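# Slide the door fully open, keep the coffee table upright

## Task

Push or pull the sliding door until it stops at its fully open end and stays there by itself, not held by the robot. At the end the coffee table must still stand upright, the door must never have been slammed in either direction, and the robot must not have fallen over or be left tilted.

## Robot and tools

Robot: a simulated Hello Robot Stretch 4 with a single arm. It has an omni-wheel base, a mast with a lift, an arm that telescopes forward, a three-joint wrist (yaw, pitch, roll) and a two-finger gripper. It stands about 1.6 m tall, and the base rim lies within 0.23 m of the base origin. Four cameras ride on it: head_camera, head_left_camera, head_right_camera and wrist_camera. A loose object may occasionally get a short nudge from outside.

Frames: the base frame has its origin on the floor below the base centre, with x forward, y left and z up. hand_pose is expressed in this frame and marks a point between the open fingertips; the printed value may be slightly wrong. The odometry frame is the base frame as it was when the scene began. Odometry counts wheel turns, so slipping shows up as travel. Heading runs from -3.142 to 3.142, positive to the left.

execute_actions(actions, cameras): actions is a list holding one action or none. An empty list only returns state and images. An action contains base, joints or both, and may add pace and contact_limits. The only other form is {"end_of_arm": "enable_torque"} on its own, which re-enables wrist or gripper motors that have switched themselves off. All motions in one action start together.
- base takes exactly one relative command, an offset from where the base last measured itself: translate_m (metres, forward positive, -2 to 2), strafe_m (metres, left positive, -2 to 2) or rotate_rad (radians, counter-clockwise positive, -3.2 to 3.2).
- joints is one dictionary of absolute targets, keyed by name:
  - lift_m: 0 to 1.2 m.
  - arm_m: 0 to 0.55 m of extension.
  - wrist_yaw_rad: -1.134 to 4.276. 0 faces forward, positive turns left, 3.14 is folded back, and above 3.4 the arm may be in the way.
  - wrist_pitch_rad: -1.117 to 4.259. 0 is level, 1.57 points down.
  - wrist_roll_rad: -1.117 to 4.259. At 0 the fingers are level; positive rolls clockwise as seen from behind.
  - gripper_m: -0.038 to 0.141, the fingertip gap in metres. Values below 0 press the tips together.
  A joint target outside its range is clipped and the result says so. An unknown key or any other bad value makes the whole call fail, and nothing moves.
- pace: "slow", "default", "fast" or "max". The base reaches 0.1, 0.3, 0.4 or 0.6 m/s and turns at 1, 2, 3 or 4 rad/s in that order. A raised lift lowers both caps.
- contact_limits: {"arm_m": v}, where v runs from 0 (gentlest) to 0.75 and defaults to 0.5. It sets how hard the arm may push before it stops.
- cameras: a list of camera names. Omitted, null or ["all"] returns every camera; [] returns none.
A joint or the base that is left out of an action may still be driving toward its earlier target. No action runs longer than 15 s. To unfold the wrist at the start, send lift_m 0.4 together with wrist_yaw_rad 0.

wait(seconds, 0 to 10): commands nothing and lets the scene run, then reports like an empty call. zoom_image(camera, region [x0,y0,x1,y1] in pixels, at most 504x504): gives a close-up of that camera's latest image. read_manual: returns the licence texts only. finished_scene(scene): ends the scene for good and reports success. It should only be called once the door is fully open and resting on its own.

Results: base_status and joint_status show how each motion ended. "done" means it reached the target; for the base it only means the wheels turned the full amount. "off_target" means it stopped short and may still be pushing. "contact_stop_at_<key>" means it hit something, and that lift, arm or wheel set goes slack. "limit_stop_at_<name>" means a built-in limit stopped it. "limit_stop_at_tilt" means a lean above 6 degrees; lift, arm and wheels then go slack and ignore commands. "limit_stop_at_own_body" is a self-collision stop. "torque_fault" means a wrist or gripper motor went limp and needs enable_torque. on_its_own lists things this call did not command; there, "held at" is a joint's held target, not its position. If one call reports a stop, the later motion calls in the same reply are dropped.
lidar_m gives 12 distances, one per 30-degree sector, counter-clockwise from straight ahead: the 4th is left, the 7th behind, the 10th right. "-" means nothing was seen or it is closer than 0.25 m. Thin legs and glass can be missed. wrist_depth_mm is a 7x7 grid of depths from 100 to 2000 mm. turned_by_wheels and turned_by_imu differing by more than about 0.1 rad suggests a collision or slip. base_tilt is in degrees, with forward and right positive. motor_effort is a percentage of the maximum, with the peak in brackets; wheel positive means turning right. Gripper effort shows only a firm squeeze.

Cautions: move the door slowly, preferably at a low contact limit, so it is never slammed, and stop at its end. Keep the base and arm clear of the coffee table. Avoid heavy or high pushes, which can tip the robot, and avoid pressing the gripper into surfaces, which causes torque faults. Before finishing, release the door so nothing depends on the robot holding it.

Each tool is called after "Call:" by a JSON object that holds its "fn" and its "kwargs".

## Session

Call:
{"fn": "execute_actions", "kwargs": {"actions": []}}

Scene clock: 0.00 s.
base_odometry: x=+0.000 y=+0.000 heading=+0.000 (m, m, rad; odometry frame)
turned_by_wheels: +0.000 (rad since the last result)
turned_by_imu: +0.000 (rad since the last result)
base_tilt: forward=-0.5 right=+0.4 (deg)
lidar_m: 0.88 1.07 1.09 1.12 1.02 1.00 1.25 2.63 2.42 0.75 0.69 0.71
base_status: not commanded
joint_positions: lift_m=+0.187 arm_m=+0.003 wrist_yaw_rad=+3.140 wrist_pitch_rad=-0.016 wrist_roll_rad=+0.017 gripper_m=+0.057
joint_status: not commanded
motor_effort: lift_m=+19 arm_m=-2 wrist_yaw_rad=+0 wrist_pitch_rad=-10 wrist_roll_rad=-2 gripper_m=-1 wheel_0=+1 wheel_1=-1 wheel_2=+0 (%)
hand_pose: x=-0.1149 y=+0.0879 z=+0.3698 quat_wxyz=(+0.001, +0.008, +0.009, +1.000) (m; base frame)
wrist_depth_mm: - 134 - 1464 1138 1008 842 / - 130 1661 1464 1160 991 854 / - 136 221 1464 1160 1025 866 / 135 138 - 1499 1182 1008 878 / - - 1921 1537 1138 1008 891 / 1205 1205 198 1160 205 991 891 / 866 820 891 - 866 768 798
pictures: head_camera, head_left_camera, head_right_camera, wrist_camera
camera_calibration (this result's frames):
wrist_camera: T_world_to_cam=[[0.0267547, 0.998408, -0.0496591, -0.0738982], [0.0217772, -0.0502472, -0.998499, 0.428116], [-0.999405, 0.0256331, -0.0230869, 0.123311], [0, 0, 0, 1]] pos_world=[0.115891, 0.0921313, 0.426651]
Images, in order (width x height): head_camera 420x560, head_left_camera 420x672, head_right_camera 420x672, wrist_camera 616x392.

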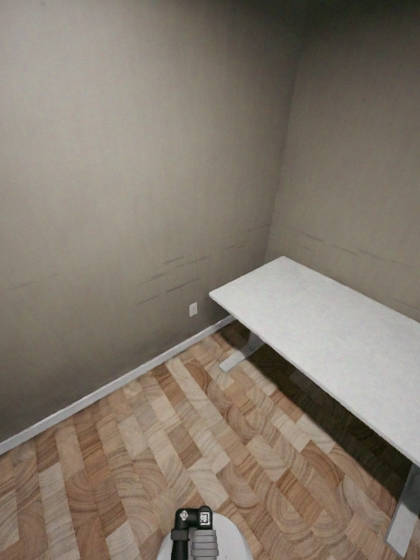

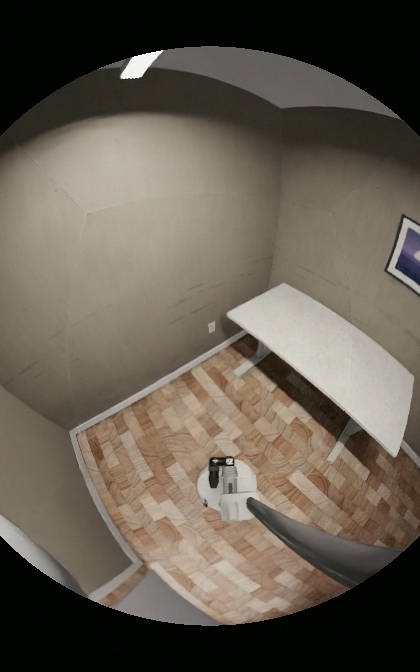

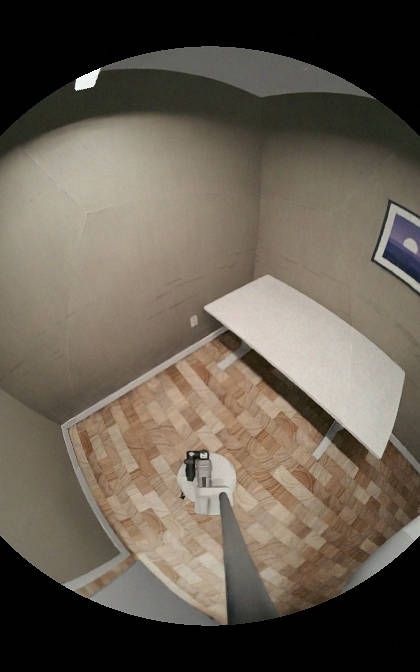

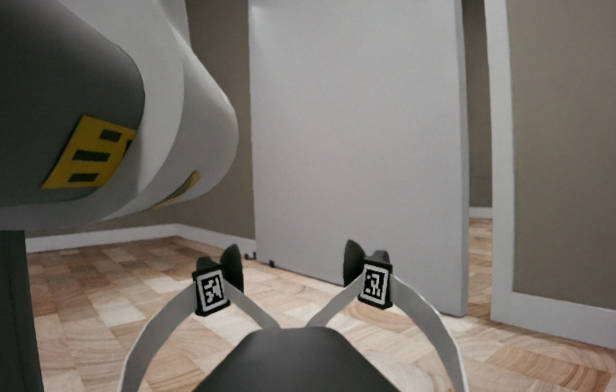

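Call:
{"fn": "execute_actions", "kwargs": {"actions": [{"base": {"rotate_rad": 2.18}, "joints": {"lift_m": 0.5, "wrist_yaw_rad": 0, "gripper_m": 0.1}}]}}

Scene clock: 10.53 s.
base_odometry: x=+0.000 y=+0.000 heading=+2.179 (m, m, rad; odometry frame)
turned_by_wheels: +2.179 (rad since the last result)
turned_by_imu: +2.172 (rad since the last result)
base_tilt: forward=-0.4 right=+0.5 (deg)
lidar_m: 1.03 0.98 1.32 2.63 2.19 0.74 0.67 0.72 0.96 1.08 1.11 1.09
base_status: done
joint_positions: lift_m=+0.500 arm_m=+0.003 wrist_yaw_rad=+0.001 wrist_pitch_rad=-0.016 wrist_roll_rad=+0.017 gripper_m=+0.100
joint_status: all done
motor_effort: lift_m=+22(19) arm_m=-2(2) wrist_yaw_rad=-2(7) wrist_pitch_rad=-7(9) wrist_roll_rad=-1(0) gripper_m=+0(6) wheel_0=-5(8) wheel_1=-4(9) wheel_2=-3(11) (%)
hand_pose: x=+0.4619 y=-0.0873 z=+0.6826 quat_wxyz=(+1.000, +0.009, -0.008, +0.000) (m; base frame)
wrist_depth_mm: - 759 788 788 809 831 842 / 732 778 778 809 820 842 866 / 750 778 798 809 831 842 866 / - 778 798 798 842 842 878 / - 798 809 820 842 866 866 / 741 778 809 820 842 866 891 / 732 798 820 - 866 891 891
pictures: head_camera, head_left_camera, head_right_camera, wrist_camera
camera_calibration (this result's frames):
wrist_camera: T_world_to_cam=[[-0.0244545, -0.998467, -0.0496591, -0.0494851], [-0.021891, 0.0501968, -0.998499, 0.748003], [0.999461, -0.0233307, -0.023085, -0.216107], [0, 0, 0, 1]] pos_world=[0.231155, -0.0919985, 0.739434]
Images, in order (width x height): head_camera 420x560, head_left_camera 420x672, head_right_camera 420x672, wrist_camera 616x392.

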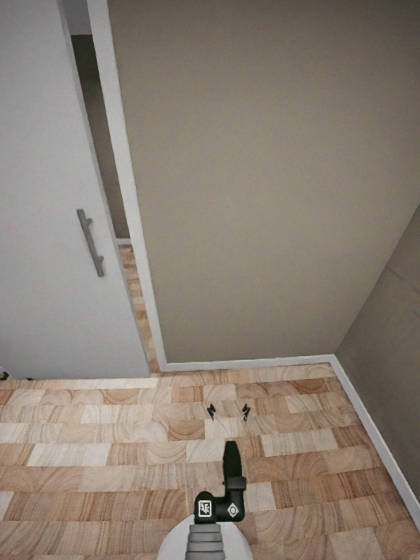

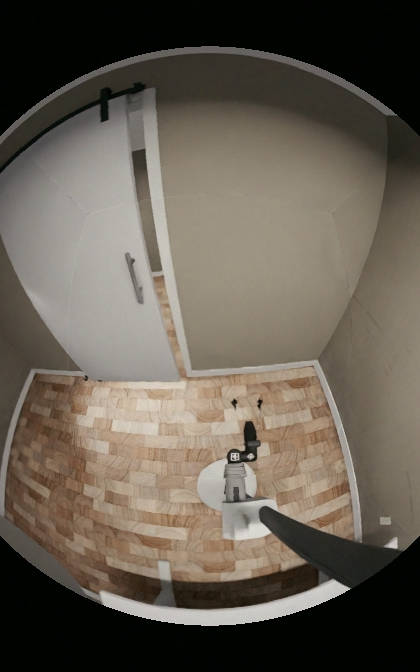

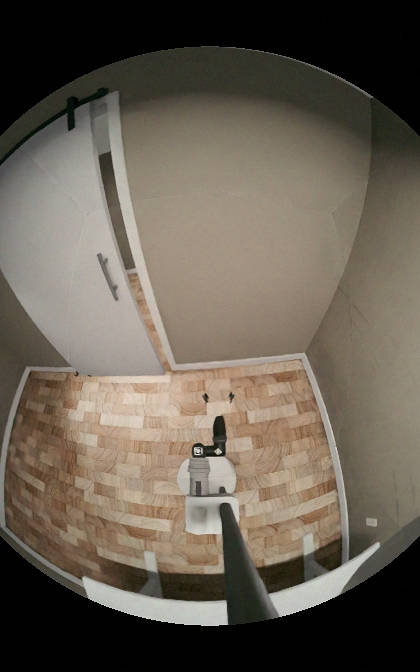

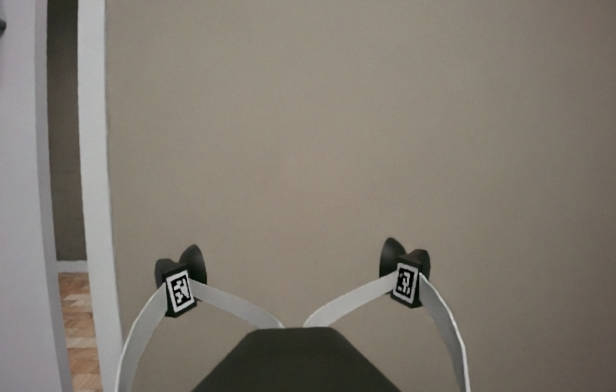

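Call:
{"fn": "zoom_image", "kwargs": {"camera": "head_camera", "region": [0, 320, 360, 420]}}

Region (0, 320, 360, 420) of head_camera's 420x560 image, scaled by 1.400, with more detail than that image has.

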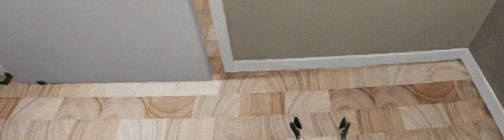

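Call:
{"fn": "execute_actions", "kwargs": {"actions": [{"base": {"rotate_rad": 0.06}}], "cameras": []}}

Call:
{"fn": "execute_actions", "kwargs": {"actions": [{"base": {"strafe_m": 0.515}, "joints": {"lift_m": 0.94}}]}}

Scene clock: 55.17 s.
base_odometry: x=+0.000 y=+0.000 heading=+2.238 (m, m, rad; odometry frame)
turned_by_wheels: +0.059 (rad since the last result)
turned_by_imu: +0.059 (rad since the last result)
base_tilt: forward=-0.4 right=+0.4 (deg)
lidar_m: 1.02 1.02 1.39 2.64 2.07 0.73 0.68 0.71 1.00 1.07 1.13 1.05
base_status: done
joint_positions: lift_m=+0.500 arm_m=+0.003 wrist_yaw_rad=+0.000 wrist_pitch_rad=-0.016 wrist_roll_rad=+0.017 gripper_m=+0.100
joint_status: not commanded
motor_effort: lift_m=+22(22) arm_m=-2(2) wrist_yaw_rad=-1(2) wrist_pitch_rad=-7(8) wrist_roll_rad=-2(0) gripper_m=-1(1) wheel_0=-4(8) wheel_1=-4(9) wheel_2=-3(10) (%)
hand_pose: x=+0.4619 y=-0.0873 z=+0.6826 quat_wxyz=(+1.000, +0.009, -0.008, +0.000) (m; base frame)
wrist_depth_mm: 699 778 778 788 798 788 809 / 707 778 788 798 798 809 809 / 723 778 798 798 809 820 809 / 723 788 798 809 809 820 820 / 732 809 809 809 809 831 820 / 732 788 820 831 831 831 842 / 741 820 831 - 831 842 842
pictures: none
No camera images: the call's "cameras" was empty. Leave "cameras" out to get every camera's image.

Scene clock: 58.20 s.
base_odometry: x=-0.404 y=-0.319 heading=+2.238 (m, m, rad; odometry frame)
turned_by_wheels: +0.000 (rad since the last result)
turned_by_imu: +0.002 (rad since the last result)
base_tilt: forward=-0.5 right=+0.5 (deg)
lidar_m: 0.91 1.02 1.53 2.10 2.07 1.51 0.69 0.73 1.00 1.60 1.45 1.08
base_status: done
joint_positions: lift_m=+0.940 arm_m=+0.003 wrist_yaw_rad=+0.000 wrist_pitch_rad=-0.016 wrist_roll_rad=+0.017 gripper_m=+0.100
joint_status: all done
motor_effort: lift_m=+21(25) arm_m=-2(2) wrist_yaw_rad=+0(1) wrist_pitch_rad=-8(7) wrist_roll_rad=+1(1) gripper_m=-1(0) wheel_0=-3(13) wheel_1=+4(12) wheel_2=+0(8) (%)
hand_pose: x=+0.4619 y=-0.0874 z=+1.1226 quat_wxyz=(+1.000, +0.009, -0.008, +0.000) (m; base frame)
wrist_depth_mm: 715 715 732 741 809 831 820 / 723 723 732 741 798 820 831 / 723 723 741 750 809 820 820 / 741 732 732 750 820 831 842 / 741 741 759 759 820 831 842 / 750 741 750 759 831 854 842 / 759 759 750 - 854 854 854
pictures: head_camera, head_left_camera, head_right_camera, wrist_camera
camera_calibration (this result's frames):
wrist_camera: T_world_to_cam=[[-0.0249493, -0.998455, -0.0496588, -0.0275485], [-0.0218664, 0.0502074, -0.998499, 1.18736], [0.99945, -0.023826, -0.0230853, -0.205947], [0, 0, 0, 1]] pos_world=[0.231109, -0.0920271, 1.17946]
Images, in order (width x height): head_camera 420x560, head_left_camera 420x672, head_right_camera 420x672, wrist_camera 616x392.

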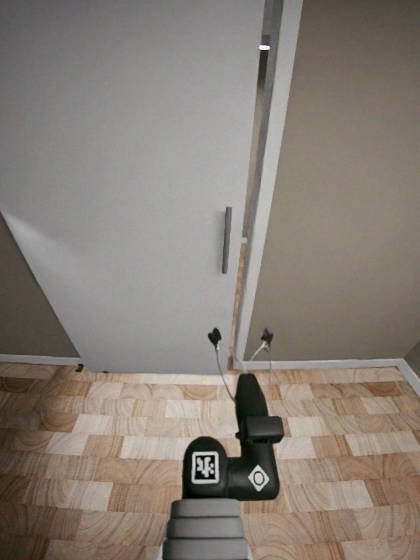

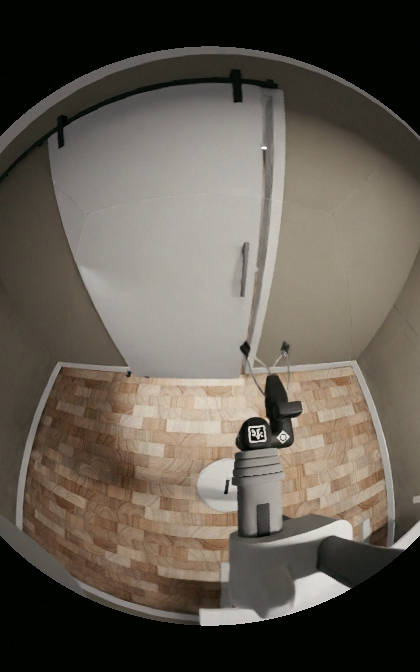

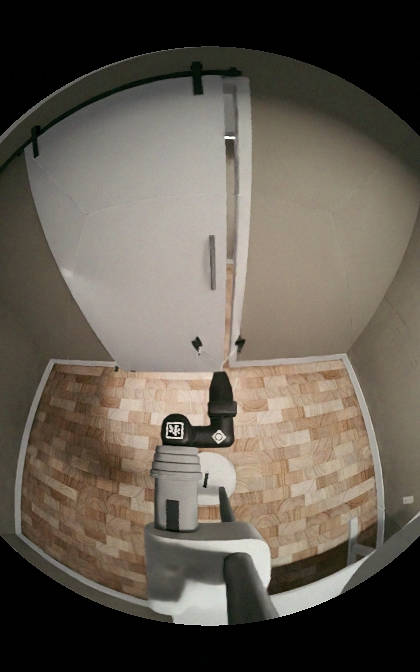

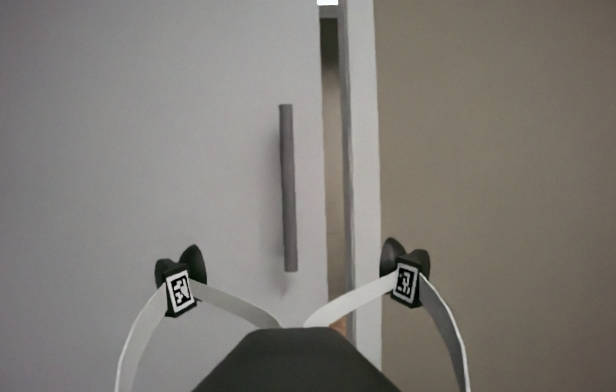

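Call:
{"fn": "execute_actions", "kwargs": {"actions": [{"base": {"translate_m": 0.31}, "joints": {"arm_m": 0.05}}], "cameras": ["head_camera", "wrist_camera"]}}

Scene clock: 70.97 s.
base_odometry: x=-0.596 y=-0.075 heading=+2.239 (m, m, rad; odometry frame)
turned_by_wheels: +0.001 (rad since the last result)
turned_by_imu: -0.001 (rad since the last result)
base_tilt: forward=-0.5 right=+0.5 (deg)
lidar_m: 0.60 0.69 0.98 2.14 2.23 1.84 0.99 1.05 1.46 1.59 1.05 0.75
base_status: done
joint_positions: lift_m=+0.940 arm_m=+0.049 wrist_yaw_rad=+0.000 wrist_pitch_rad=-0.016 wrist_roll_rad=+0.017 gripper_m=+0.100
joint_status: all done
motor_effort: lift_m=+21(21) arm_m=+4(3) wrist_yaw_rad=+0(0) wrist_pitch_rad=-9(8) wrist_roll_rad=-1(1) gripper_m=-1(2) wheel_0=+3(7) wheel_1=+5(9) wheel_2=+0(15) (%)
hand_pose: x=+0.5086 y=-0.0874 z=+1.1227 quat_wxyz=(+1.000, +0.009, -0.008, +0.000) (m; base frame)
wrist_depth_mm: 379 379 384 384 445 455 462 / 375 384 384 389 459 462 462 / 379 387 389 392 462 466 469 / 387 392 397 397 466 469 473 / 394 394 394 402 459 477 480 / 394 394 399 332 462 480 484 / 397 402 399 - 469 484 488
pictures: head_camera, wrist_camera
camera_calibration (this result's frames):
wrist_camera: T_world_to_cam=[[-0.02504, -0.998452, -0.0496593, -0.026363], [-0.0218483, 0.0502096, -0.9985, 1.18838], [0.999448, -0.0239175, -0.0230717, -0.252628], [0, 0, 0, 1]] pos_world=[0.277792, -0.0920324, 1.17946]
Images, in order (width x height): head_camera 420x560, wrist_camera 616x392.

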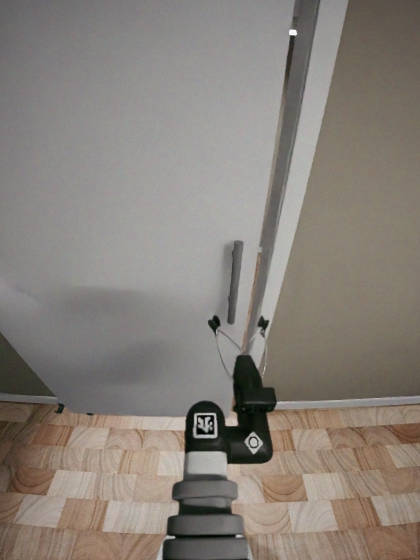

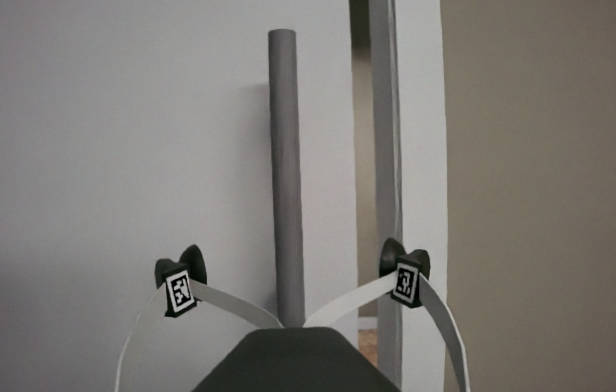

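Call:
{"fn": "execute_actions", "kwargs": {"actions": [{"joints": {"arm_m": 0.159}, "contact_limits": {"arm_m": 0.2}}], "cameras": ["wrist_camera"]}}

Scene clock: 76.53 s.
base_odometry: x=-0.596 y=-0.075 heading=+2.239 (m, m, rad; odometry frame)
turned_by_wheels: +0.000 (rad since the last result)
turned_by_imu: +0.000 (rad since the last result)
base_tilt: forward=-0.4 right=+0.5 (deg)
lidar_m: 0.59 0.68 0.98 2.14 2.22 1.84 1.00 1.05 1.48 1.59 1.04 0.76
base_status: not commanded
joint_positions: lift_m=+0.940 arm_m=+0.158 wrist_yaw_rad=+0.000 wrist_pitch_rad=-0.016 wrist_roll_rad=+0.017 gripper_m=+0.100
joint_status: all done
motor_effort: lift_m=+21(21) arm_m=+4(5) wrist_yaw_rad=-1(1) wrist_pitch_rad=-8(9) wrist_roll_rad=+0(1) gripper_m=-1(0) wheel_0=+3(3) wheel_1=+5(5) wheel_2=+0(0) (%)
contact_limits: arm_m 0.2
hand_pose: x=+0.6175 y=-0.0874 z=+1.1227 quat_wxyz=(+1.000, +0.009, -0.008, +0.000) (m; base frame)
wrist_depth_mm: 273 273 278 279 351 338 353 / 276 278 279 282 357 340 355 / 277 279 283 285 368 343 359 / 281 282 285 289 373 347 362 / 282 285 287 228 291 351 368 / 285 286 290 222 296 355 370 / 287 290 291 - 404 359 373
pictures: wrist_camera
camera_calibration (this result's frames):
wrist_camera: T_world_to_cam=[[-0.0249853, -0.998454, -0.0496609, -0.023651], [-0.021788, 0.0502085, -0.998501, 1.19074], [0.99945, -0.0238659, -0.0230088, -0.361595], [0, 0, 0, 1]] pos_world=[0.38675, -0.0920294, 1.17946]
Images, in order (width x height): wrist_camera 616x392.

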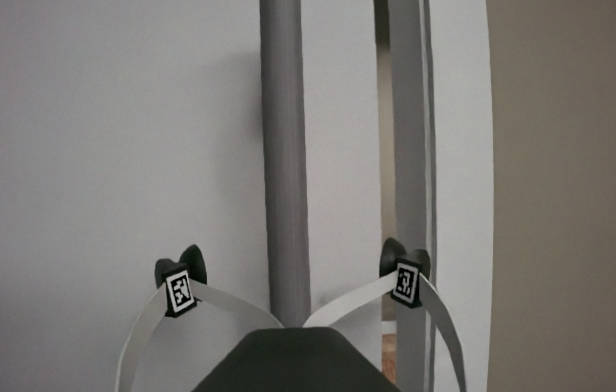

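Call:
{"fn": "execute_actions", "kwargs": {"actions": [{"joints": {"gripper_m": 0.0}}], "cameras": ["wrist_camera"]}}

Scene clock: 80.53 s.
base_odometry: x=-0.596 y=-0.075 heading=+2.239 (m, m, rad; odometry frame)
turned_by_wheels: +0.000 (rad since the last result)
turned_by_imu: +0.000 (rad since the last result)
base_tilt: forward=-0.5 right=+0.5 (deg)
lidar_m: 0.60 0.68 0.94 2.14 2.21 1.85 1.00 1.04 1.46 1.60 1.06 0.74
base_status: not commanded
joint_positions: lift_m=+0.940 arm_m=+0.159 wrist_yaw_rad=+0.004 wrist_pitch_rad=-0.016 wrist_roll_rad=+0.017 gripper_m=+0.000
joint_status: all done
motor_effort: lift_m=+21(22) arm_m=+2(5) wrist_yaw_rad=-12(13) wrist_pitch_rad=-7(8) wrist_roll_rad=-2(1) gripper_m=-16(17) wheel_0=+3(3) wheel_1=+5(5) wheel_2=+1(1) (%)
hand_pose: x=+0.6184 y=-0.0862 z=+1.1226 quat_wxyz=(+1.000, +0.009, -0.008, +0.002) (m; base frame)
wrist_depth_mm: 272 272 274 278 357 336 347 / 272 274 278 278 370 336 351 / 276 278 281 221 373 342 355 / 278 281 282 220 355 345 362 / 279 283 285 217 359 347 364 / 283 285 188 218 185 351 368 / 286 289 289 - 392 357 373
pictures: wrist_camera
camera_calibration (this result's frames):
wrist_camera: T_world_to_cam=[[-0.0207725, -0.99855, -0.0496566, -0.0250316], [-0.0221605, 0.050115, -0.998498, 1.19087], [0.999539, -0.0196409, -0.0231694, -0.361946], [0, 0, 0, 1]] pos_world=[0.38765, -0.0917847, 1.17945]
Images, in order (width x height): wrist_camera 616x392.

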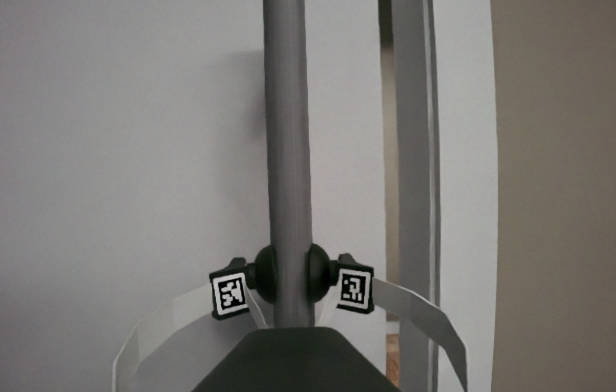

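Call:
{"fn": "execute_actions", "kwargs": {"actions": [{"base": {"strafe_m": 0.4}, "pace": "slow"}]}}

Scene clock: 88.17 s.
base_odometry: x=-0.910 y=-0.323 heading=+2.239 (m, m, rad; odometry frame)
turned_by_wheels: +0.000 (rad since the last result)
turned_by_imu: -0.002 (rad since the last result)
base_tilt: forward=-0.4 right=+0.6 (deg)
lidar_m: 0.60 0.70 0.98 1.73 1.77 1.82 1.06 1.05 1.45 1.99 1.03 0.95
base_status: done
joint_positions: lift_m=+0.940 arm_m=+0.159 wrist_yaw_rad=+0.003 wrist_pitch_rad=-0.016 wrist_roll_rad=+0.017 gripper_m=+0.000
joint_status: not commanded
motor_effort: lift_m=+21(21) arm_m=+1(2) wrist_yaw_rad=-10(67) wrist_pitch_rad=-7(9) wrist_roll_rad=-1(0) gripper_m=-14(18) wheel_0=-2(28) wheel_1=+5(10) wheel_2=-1(10) (%)
hand_pose: x=+0.6184 y=-0.0864 z=+1.1227 quat_wxyz=(+1.000, +0.009, -0.008, +0.002) (m; base frame)
wrist_depth_mm: 277 279 282 285 - - - / 281 282 285 287 - - - / 285 286 287 290 - - - / 283 287 290 230 - - - / 287 289 291 224 - - - / 290 291 189 224 185 - - / 293 293 297 - - - -
pictures: head_camera, head_left_camera, head_right_camera, wrist_camera
camera_calibration (this result's frames):
wrist_camera: T_world_to_cam=[[-0.0216049, -0.998532, -0.0496643, -0.0247478], [-0.0218068, 0.0501347, -0.998504, 1.19076], [0.999529, -0.0204896, -0.022858, -0.362331], [0, 0, 0, 1]] pos_world=[0.387592, -0.0918341, 1.17947]
Images, in order (width x height): head_camera 420x560, head_left_camera 420x672, head_right_camera 420x672, wrist_camera 616x392.

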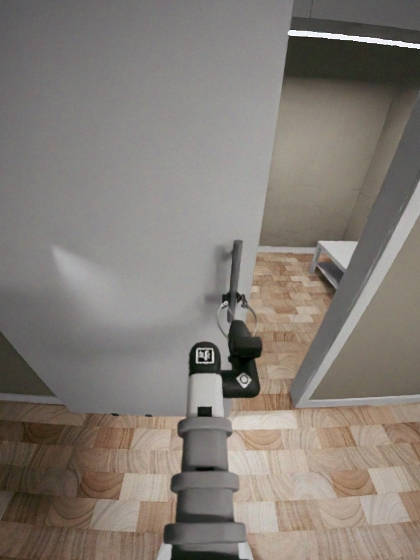

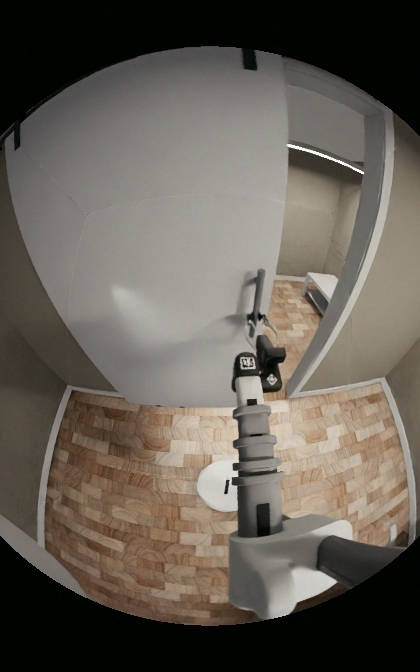

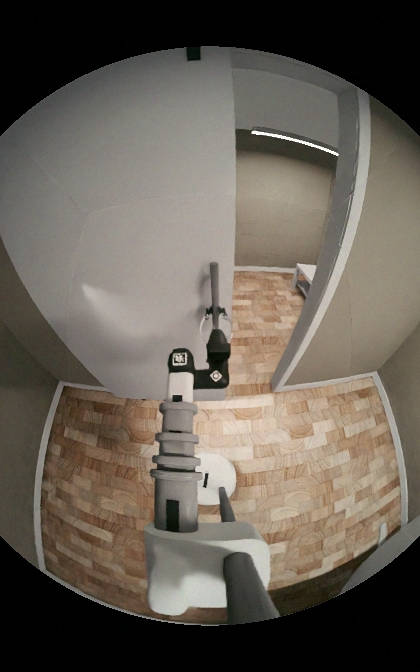

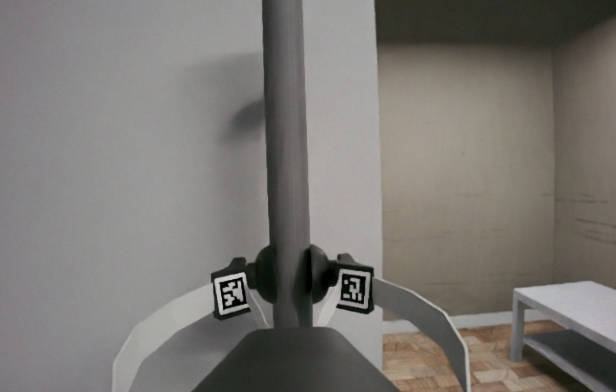

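Call:
{"fn": "execute_actions", "kwargs": {"actions": [{"base": {"strafe_m": 0.4}, "joints": {"arm_m": 0.172}, "pace": "slow"}]}}

Scene clock: 98.07 s.
base_odometry: x=-1.224 y=-0.570 heading=+2.239 (m, m, rad; odometry frame)
turned_by_wheels: +0.000 (rad since the last result)
turned_by_imu: -0.003 (rad since the last result)
base_tilt: forward=-0.5 right=+0.6 (deg)
lidar_m: 0.61 0.71 0.97 1.35 1.36 1.82 1.76 1.24 1.47 2.42 1.25 2.55
base_status: done
joint_positions: lift_m=+0.940 arm_m=+0.172 wrist_yaw_rad=+0.003 wrist_pitch_rad=-0.016 wrist_roll_rad=+0.017 gripper_m=+0.000
joint_status: all done
motor_effort: lift_m=+21(21) arm_m=+2(8) wrist_yaw_rad=-8(76) wrist_pitch_rad=-7(9) wrist_roll_rad=-1(2) gripper_m=-16(16) wheel_0=-4(24) wheel_1=+6(10) wheel_2=-2(11) (%)
hand_pose: x=+0.6312 y=-0.0867 z=+1.1226 quat_wxyz=(+1.000, +0.009, -0.008, +0.001) (m; base frame)
wrist_depth_mm: 271 272 274 276 - - - / 270 273 274 278 - - - / 273 277 279 221 - - - / 276 278 281 220 - - - / 278 282 285 216 - - - / 281 283 187 217 188 - - / 283 286 289 - - - -
pictures: head_camera, head_left_camera, head_right_camera, wrist_camera
camera_calibration (this result's frames):
wrist_camera: T_world_to_cam=[[-0.0223635, -0.998516, -0.0496558, -0.0242199], [-0.0221159, 0.0501502, -0.998497, 1.19114], [0.999505, -0.0212317, -0.0232046, -0.374783], [0, 0, 0, 1]] pos_world=[0.400399, -0.0918771, 1.17945]
Images, in order (width x height): head_camera 420x560, head_left_camera 420x672, head_right_camera 420x672, wrist_camera 616x392.

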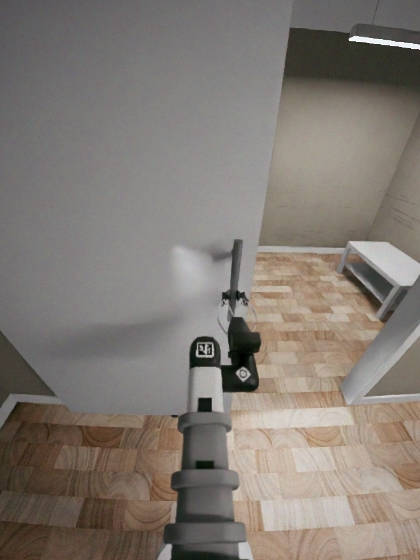

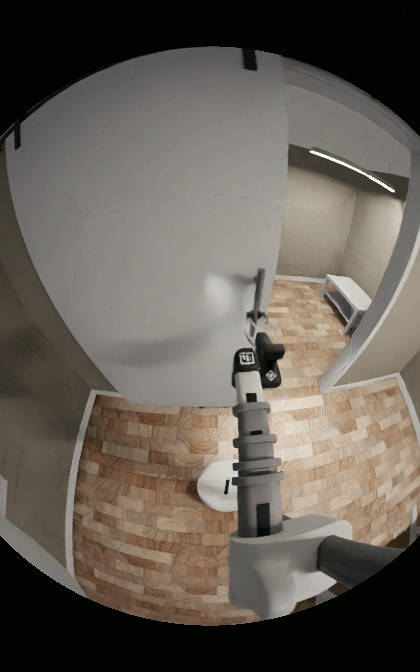

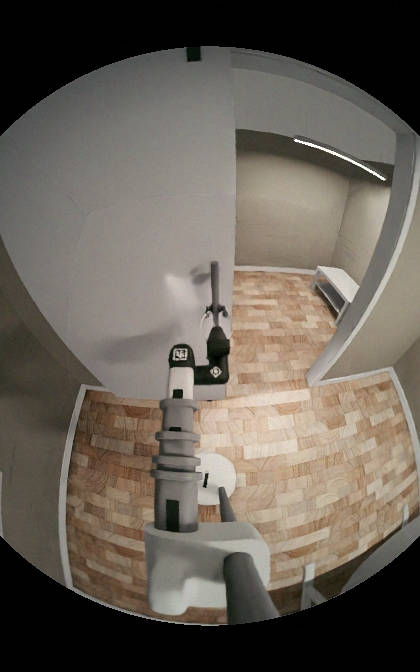

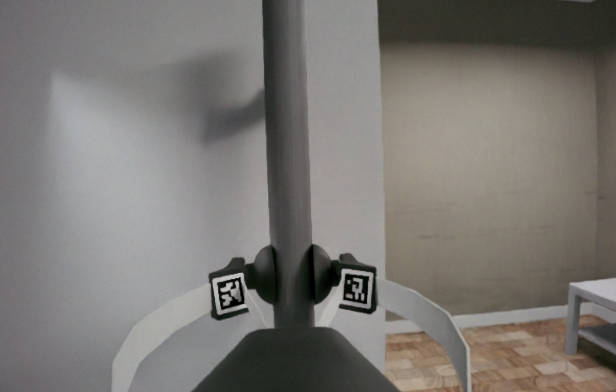

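Call:
{"fn": "execute_actions", "kwargs": {"actions": [{"base": {"strafe_m": 0.14}, "joints": {"arm_m": 0.174}, "pace": "slow"}], "cameras": ["head_camera", "head_left_camera", "wrist_camera"]}}

Call:
{"fn": "zoom_image", "kwargs": {"camera": "head_left_camera", "region": [0, 90, 80, 170]}}

Scene clock: 111.60 s.
base_odometry: x=-1.334 y=-0.657 heading=+2.240 (m, m, rad; odometry frame)
turned_by_wheels: +0.001 (rad since the last result)
turned_by_imu: +0.000 (rad since the last result)
base_tilt: forward=-0.5 right=+0.5 (deg)
lidar_m: 0.62 0.70 0.99 1.21 1.24 1.72 1.75 1.33 1.48 2.54 1.36 2.73
base_status: done
joint_positions: lift_m=+0.940 arm_m=+0.174 wrist_yaw_rad=+0.009 wrist_pitch_rad=-0.016 wrist_roll_rad=+0.017 gripper_m=+0.000
joint_status: all done
on_its_own: wrist_yaw_rad is at rest, and its effort (-26) is outside its rest range (-13 to +13)
motor_effort: lift_m=+21(21) arm_m=+2(7) wrist_yaw_rad=-26(68) wrist_pitch_rad=-9(7) wrist_roll_rad=+0(1) gripper_m=-15(18) wheel_0=+5(28) wheel_1=+7(10) wheel_2=+3(5) (%)
hand_pose: x=+0.6338 y=-0.0848 z=+1.1227 quat_wxyz=(+1.000, +0.009, -0.008, +0.005) (m; base frame)
wrist_depth_mm: 270 271 272 274 334 - - / 272 273 276 277 330 - - / 274 273 277 279 334 - - / 277 279 281 281 336 - - / 279 282 281 216 343 - - / 283 281 191 215 188 - - / 286 287 287 - - - -
pictures: head_camera, head_left_camera, wrist_camera
camera_calibration (this result's frames):
wrist_camera: T_world_to_cam=[[-0.015827, -0.998641, -0.04966, -0.0264212], [-0.022242, 0.0500056, -0.998501, 1.19123], [0.999627, -0.0146987, -0.0230032, -0.377097], [0, 0, 0, 1]] pos_world=[0.403033, -0.0914965, 1.17946]
Images, in order (width x height): head_camera 420x560, head_left_camera 420x672, wrist_camera 616x392.

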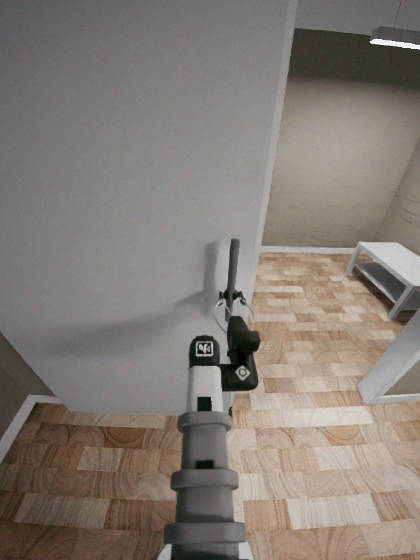

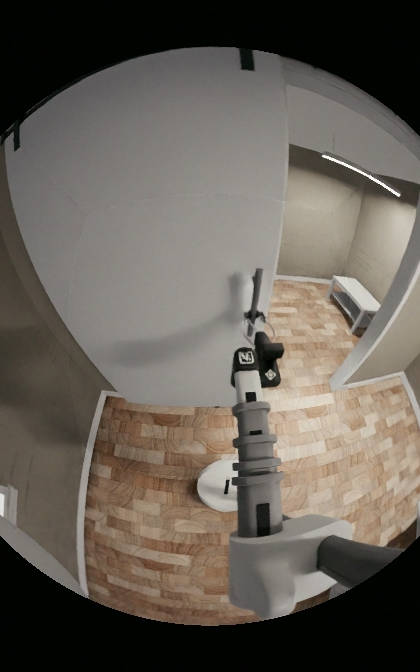

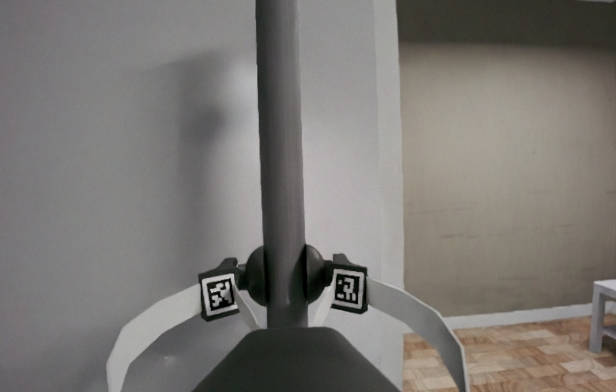

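Region (0, 90, 80, 170) of head_left_camera's 420x672 image, scaled by 6.300, with more detail than that image has.

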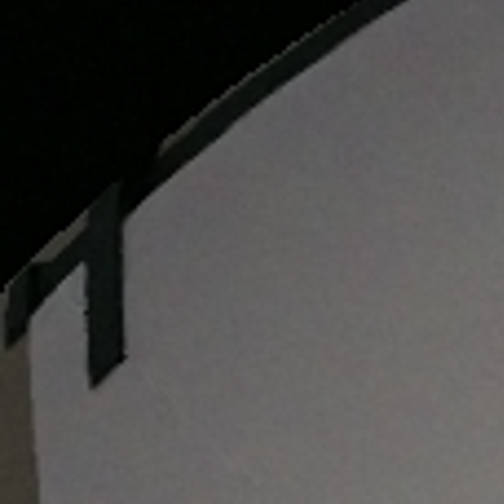

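Call:
{"fn": "execute_actions", "kwargs": {"actions": [{"base": {"strafe_m": 0.06}, "pace": "slow"}], "cameras": ["head_left_camera", "wrist_camera"]}}

Call:
{"fn": "zoom_image", "kwargs": {"camera": "head_left_camera", "region": [0, 90, 80, 170]}}

Scene clock: 120.33 s.
base_odometry: x=-1.381 y=-0.694 heading=+2.241 (m, m, rad; odometry frame)
turned_by_wheels: +0.001 (rad since the last result)
turned_by_imu: +0.000 (rad since the last result)
base_tilt: forward=-0.5 right=+0.4 (deg)
lidar_m: 0.61 0.71 0.99 1.14 1.18 1.64 1.74 1.35 1.48 2.61 1.41 0.75
base_status: done
joint_positions: lift_m=+0.940 arm_m=+0.174 wrist_yaw_rad=+0.011 wrist_pitch_rad=-0.016 wrist_roll_rad=+0.017 gripper_m=+0.000
joint_status: not commanded
on_its_own: wrist_yaw_rad is at rest, and its effort (-32) is outside its rest range (-13 to +13)
motor_effort: lift_m=+21(21) arm_m=+2(2) wrist_yaw_rad=-32(57) wrist_pitch_rad=-7(7) wrist_roll_rad=+0(1) gripper_m=-13(17) wheel_0=+4(20) wheel_1=+6(7) wheel_2=+2(4) (%)
hand_pose: x=+0.6339 y=-0.0842 z=+1.1226 quat_wxyz=(+1.000, +0.009, -0.008, +0.006) (m; base frame)
wrist_depth_mm: 271 273 274 274 329 - - / 272 274 274 277 332 - - / 274 276 278 279 336 - - / 278 281 279 279 338 - - / 281 282 282 216 342 - - / 285 283 191 216 187 - - / 286 286 287 - 347 - -
pictures: head_left_camera, wrist_camera
camera_calibration (this result's frames):
wrist_camera: T_world_to_cam=[[-0.0140183, -0.998668, -0.0496578, -0.0270468], [-0.0224185, 0.0499641, -0.998499, 1.19129], [0.99965, -0.012884, -0.023089, -0.377011], [0, 0, 0, 1]] pos_world=[0.403207, -0.0913901, 1.17946]
Images, in order (width x height): head_left_camera 420x672, wrist_camera 616x392.

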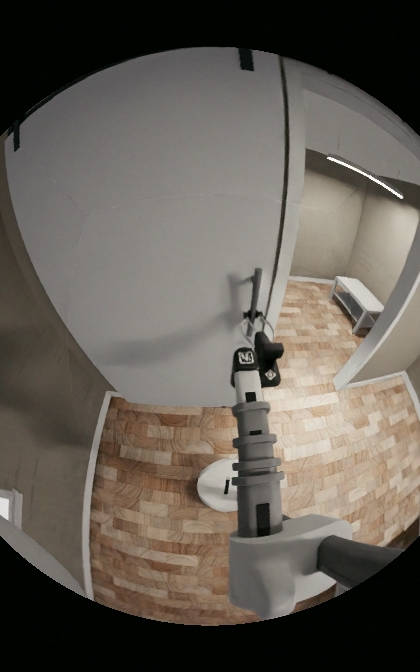

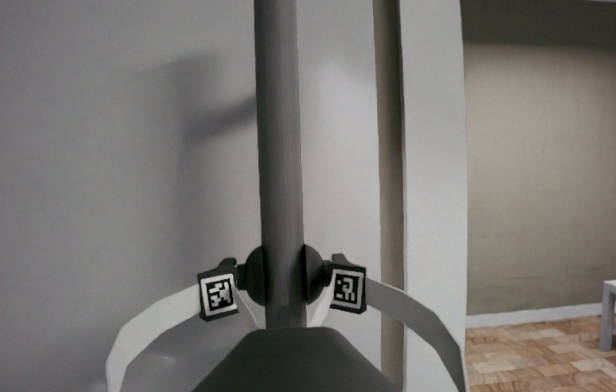

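Region (0, 90, 80, 170) of head_left_camera's 420x672 image, scaled by 6.300, with more detail than that image has.

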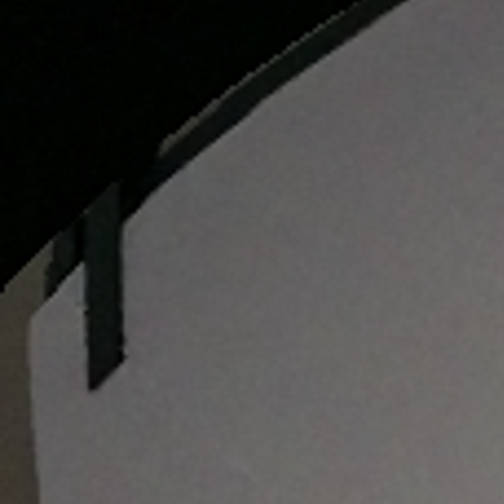

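Call:
{"fn": "execute_actions", "kwargs": {"actions": [{"base": {"strafe_m": 0.045}, "pace": "slow"}], "cameras": ["wrist_camera"]}}

Scene clock: 126.47 s.
base_odometry: x=-1.416 y=-0.722 heading=+2.241 (m, m, rad; odometry frame)
turned_by_wheels: +0.000 (rad since the last result)
turned_by_imu: -0.001 (rad since the last result)
base_tilt: forward=-0.4 right=+0.5 (deg)
lidar_m: 0.59 0.70 0.98 1.10 1.13 1.56 1.75 1.39 1.48 2.65 1.43 0.76
base_status: done
joint_positions: lift_m=+0.940 arm_m=+0.174 wrist_yaw_rad=-0.004 wrist_pitch_rad=-0.016 wrist_roll_rad=+0.017 gripper_m=+0.000
joint_status: not commanded
motor_effort: lift_m=+22(21) arm_m=+2(2) wrist_yaw_rad=+10(48) wrist_pitch_rad=-9(8) wrist_roll_rad=+1(1) gripper_m=-13(17) wheel_0=-5(16) wheel_1=+4(8) wheel_2=-2(1) (%)
hand_pose: x=+0.6327 y=-0.0885 z=+1.1227 quat_wxyz=(+1.000, +0.009, -0.008, -0.002) (m; base frame)
wrist_depth_mm: 268 270 273 215 345 340 - / 270 272 276 218 343 338 - / 272 276 279 282 349 343 - / 274 278 281 283 353 351 - / 278 281 283 217 355 349 - / 279 282 191 218 190 353 - / 281 285 287 - 362 355 -
pictures: wrist_camera
camera_calibration (this result's frames):
wrist_camera: T_world_to_cam=[[-0.0286315, -0.998356, -0.0496601, -0.0220098], [-0.0216499, 0.0502882, -0.9985, 1.19103], [0.999356, -0.0275134, -0.0230541, -0.376949], [0, 0, 0, 1]] pos_world=[0.401862, -0.0922394, 1.17946]
Images, in order (width x height): wrist_camera 616x392.

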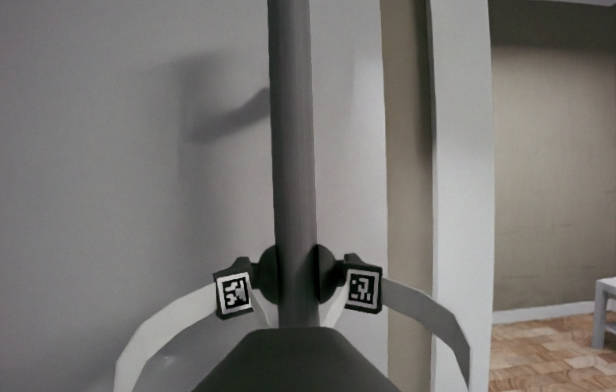

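Call:
{"fn": "execute_actions", "kwargs": {"actions": [{"base": {"strafe_m": 0.025}, "pace": "slow"}], "cameras": ["head_left_camera", "wrist_camera"]}}

Call:
{"fn": "zoom_image", "kwargs": {"camera": "head_left_camera", "region": [0, 90, 80, 170]}}

Scene clock: 132.47 s.
base_odometry: x=-1.436 y=-0.737 heading=+2.239 (m, m, rad; odometry frame)
turned_by_wheels: -0.002 (rad since the last result)
turned_by_imu: -0.002 (rad since the last result)
base_tilt: forward=-0.5 right=+0.5 (deg)
lidar_m: 0.62 0.71 0.97 1.08 1.11 1.52 1.76 1.37 1.47 2.67 1.47 0.70
base_status: done
joint_positions: lift_m=+0.940 arm_m=+0.174 wrist_yaw_rad=-0.018 wrist_pitch_rad=-0.016 wrist_roll_rad=+0.017 gripper_m=+0.000
joint_status: not commanded
on_its_own: wrist_yaw_rad is at rest, and its effort (+52) is outside its rest range (-13 to +13)
motor_effort: lift_m=+21(21) arm_m=+2(2) wrist_yaw_rad=+52(52) wrist_pitch_rad=-8(8) wrist_roll_rad=+0(1) gripper_m=-17(17) wheel_0=-22(20) wheel_1=+1(7) wheel_2=-3(2) (%)
hand_pose: x=+0.6314 y=-0.0926 z=+1.1226 quat_wxyz=(+1.000, +0.009, -0.008, -0.009) (m; base frame)
wrist_depth_mm: 266 270 273 220 347 347 - / 265 272 274 278 353 347 - / 270 273 277 281 357 349 - / 271 276 282 283 359 353 - / 273 278 282 219 364 357 - / 276 279 188 220 190 359 - / 278 279 283 - 370 359 -
pictures: head_left_camera, wrist_camera
camera_calibration (this result's frames):
wrist_camera: T_world_to_cam=[[-0.0429731, -0.997842, -0.0496549, -0.0170718], [-0.0211969, 0.0506003, -0.998494, 1.19087], [0.998851, -0.0418559, -0.0233256, -0.376536], [0, 0, 0, 1]] pos_world=[0.400612, -0.0930534, 1.17944]
Images, in order (width x height): head_left_camera 420x672, wrist_camera 616x392.

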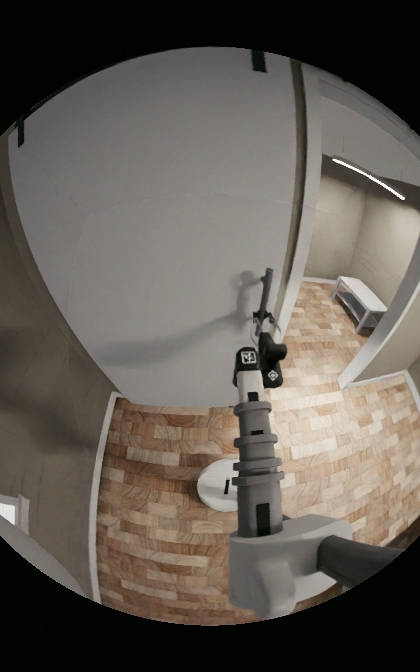

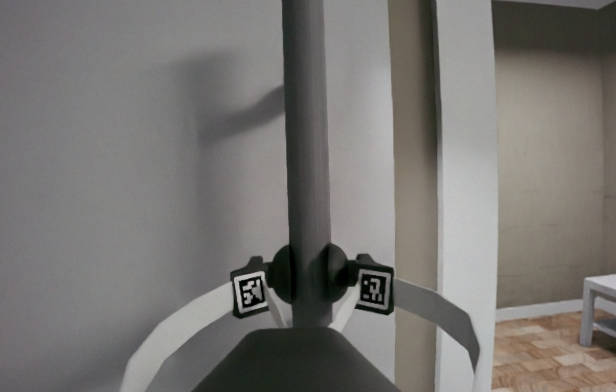

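Region (0, 90, 80, 170) of head_left_camera's 420x672 image, scaled by 6.300, with more detail than that image has.

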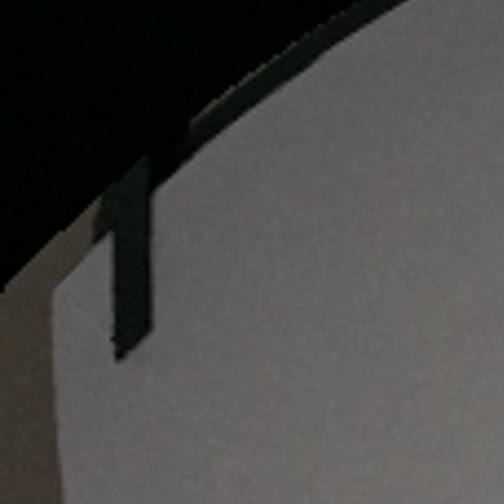

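Call:
{"fn": "execute_actions", "kwargs": {"actions": [{"base": {"strafe_m": -0.02}, "joints": {"gripper_m": 0.1}, "pace": "slow"}], "cameras": ["wrist_camera"]}}

Scene clock: 141.60 s.
base_odometry: x=-1.420 y=-0.725 heading=+2.239 (m, m, rad; odometry frame)
turned_by_wheels: +0.000 (rad since the last result)
turned_by_imu: -0.001 (rad since the last result)
base_tilt: forward=-0.5 right=+0.5 (deg)
lidar_m: 0.61 0.68 0.98 1.09 1.12 1.56 1.77 1.39 1.47 2.66 1.43 0.77
base_status: done
joint_positions: lift_m=+0.940 arm_m=+0.174 wrist_yaw_rad=+0.000 wrist_pitch_rad=-0.016 wrist_roll_rad=+0.017 gripper_m=+0.100
joint_status: all done
motor_effort: lift_m=+21(21) arm_m=+2(2) wrist_yaw_rad=+1(51) wrist_pitch_rad=-7(8) wrist_roll_rad=+0(0) gripper_m=-1(16) wheel_0=+5(19) wheel_1=-5(9) wheel_2=-4(0) (%)
hand_pose: x=+0.6330 y=-0.0876 z=+1.1227 quat_wxyz=(+1.000, +0.009, -0.008, +0.000) (m; base frame)
wrist_depth_mm: 267 271 276 276 345 336 - / 271 274 276 277 347 338 - / 272 276 281 281 351 340 - / 274 277 281 282 349 343 - / 278 281 283 224 287 347 - / 279 282 285 217 291 349 - / 283 286 287 - 364 355 -
pictures: wrist_camera
camera_calibration (this result's frames):
wrist_camera: T_world_to_cam=[[-0.0254766, -0.998441, -0.0496597, -0.0230955], [-0.0218086, 0.0502191, -0.9985, 1.19108], [0.999438, -0.0243553, -0.023054, -0.377042], [0, 0, 0, 1]] pos_world=[0.402217, -0.0920577, 1.17946]
Images, in order (width x height): wrist_camera 616x392.

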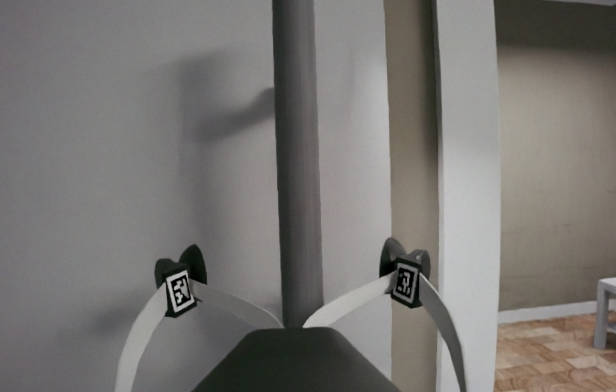

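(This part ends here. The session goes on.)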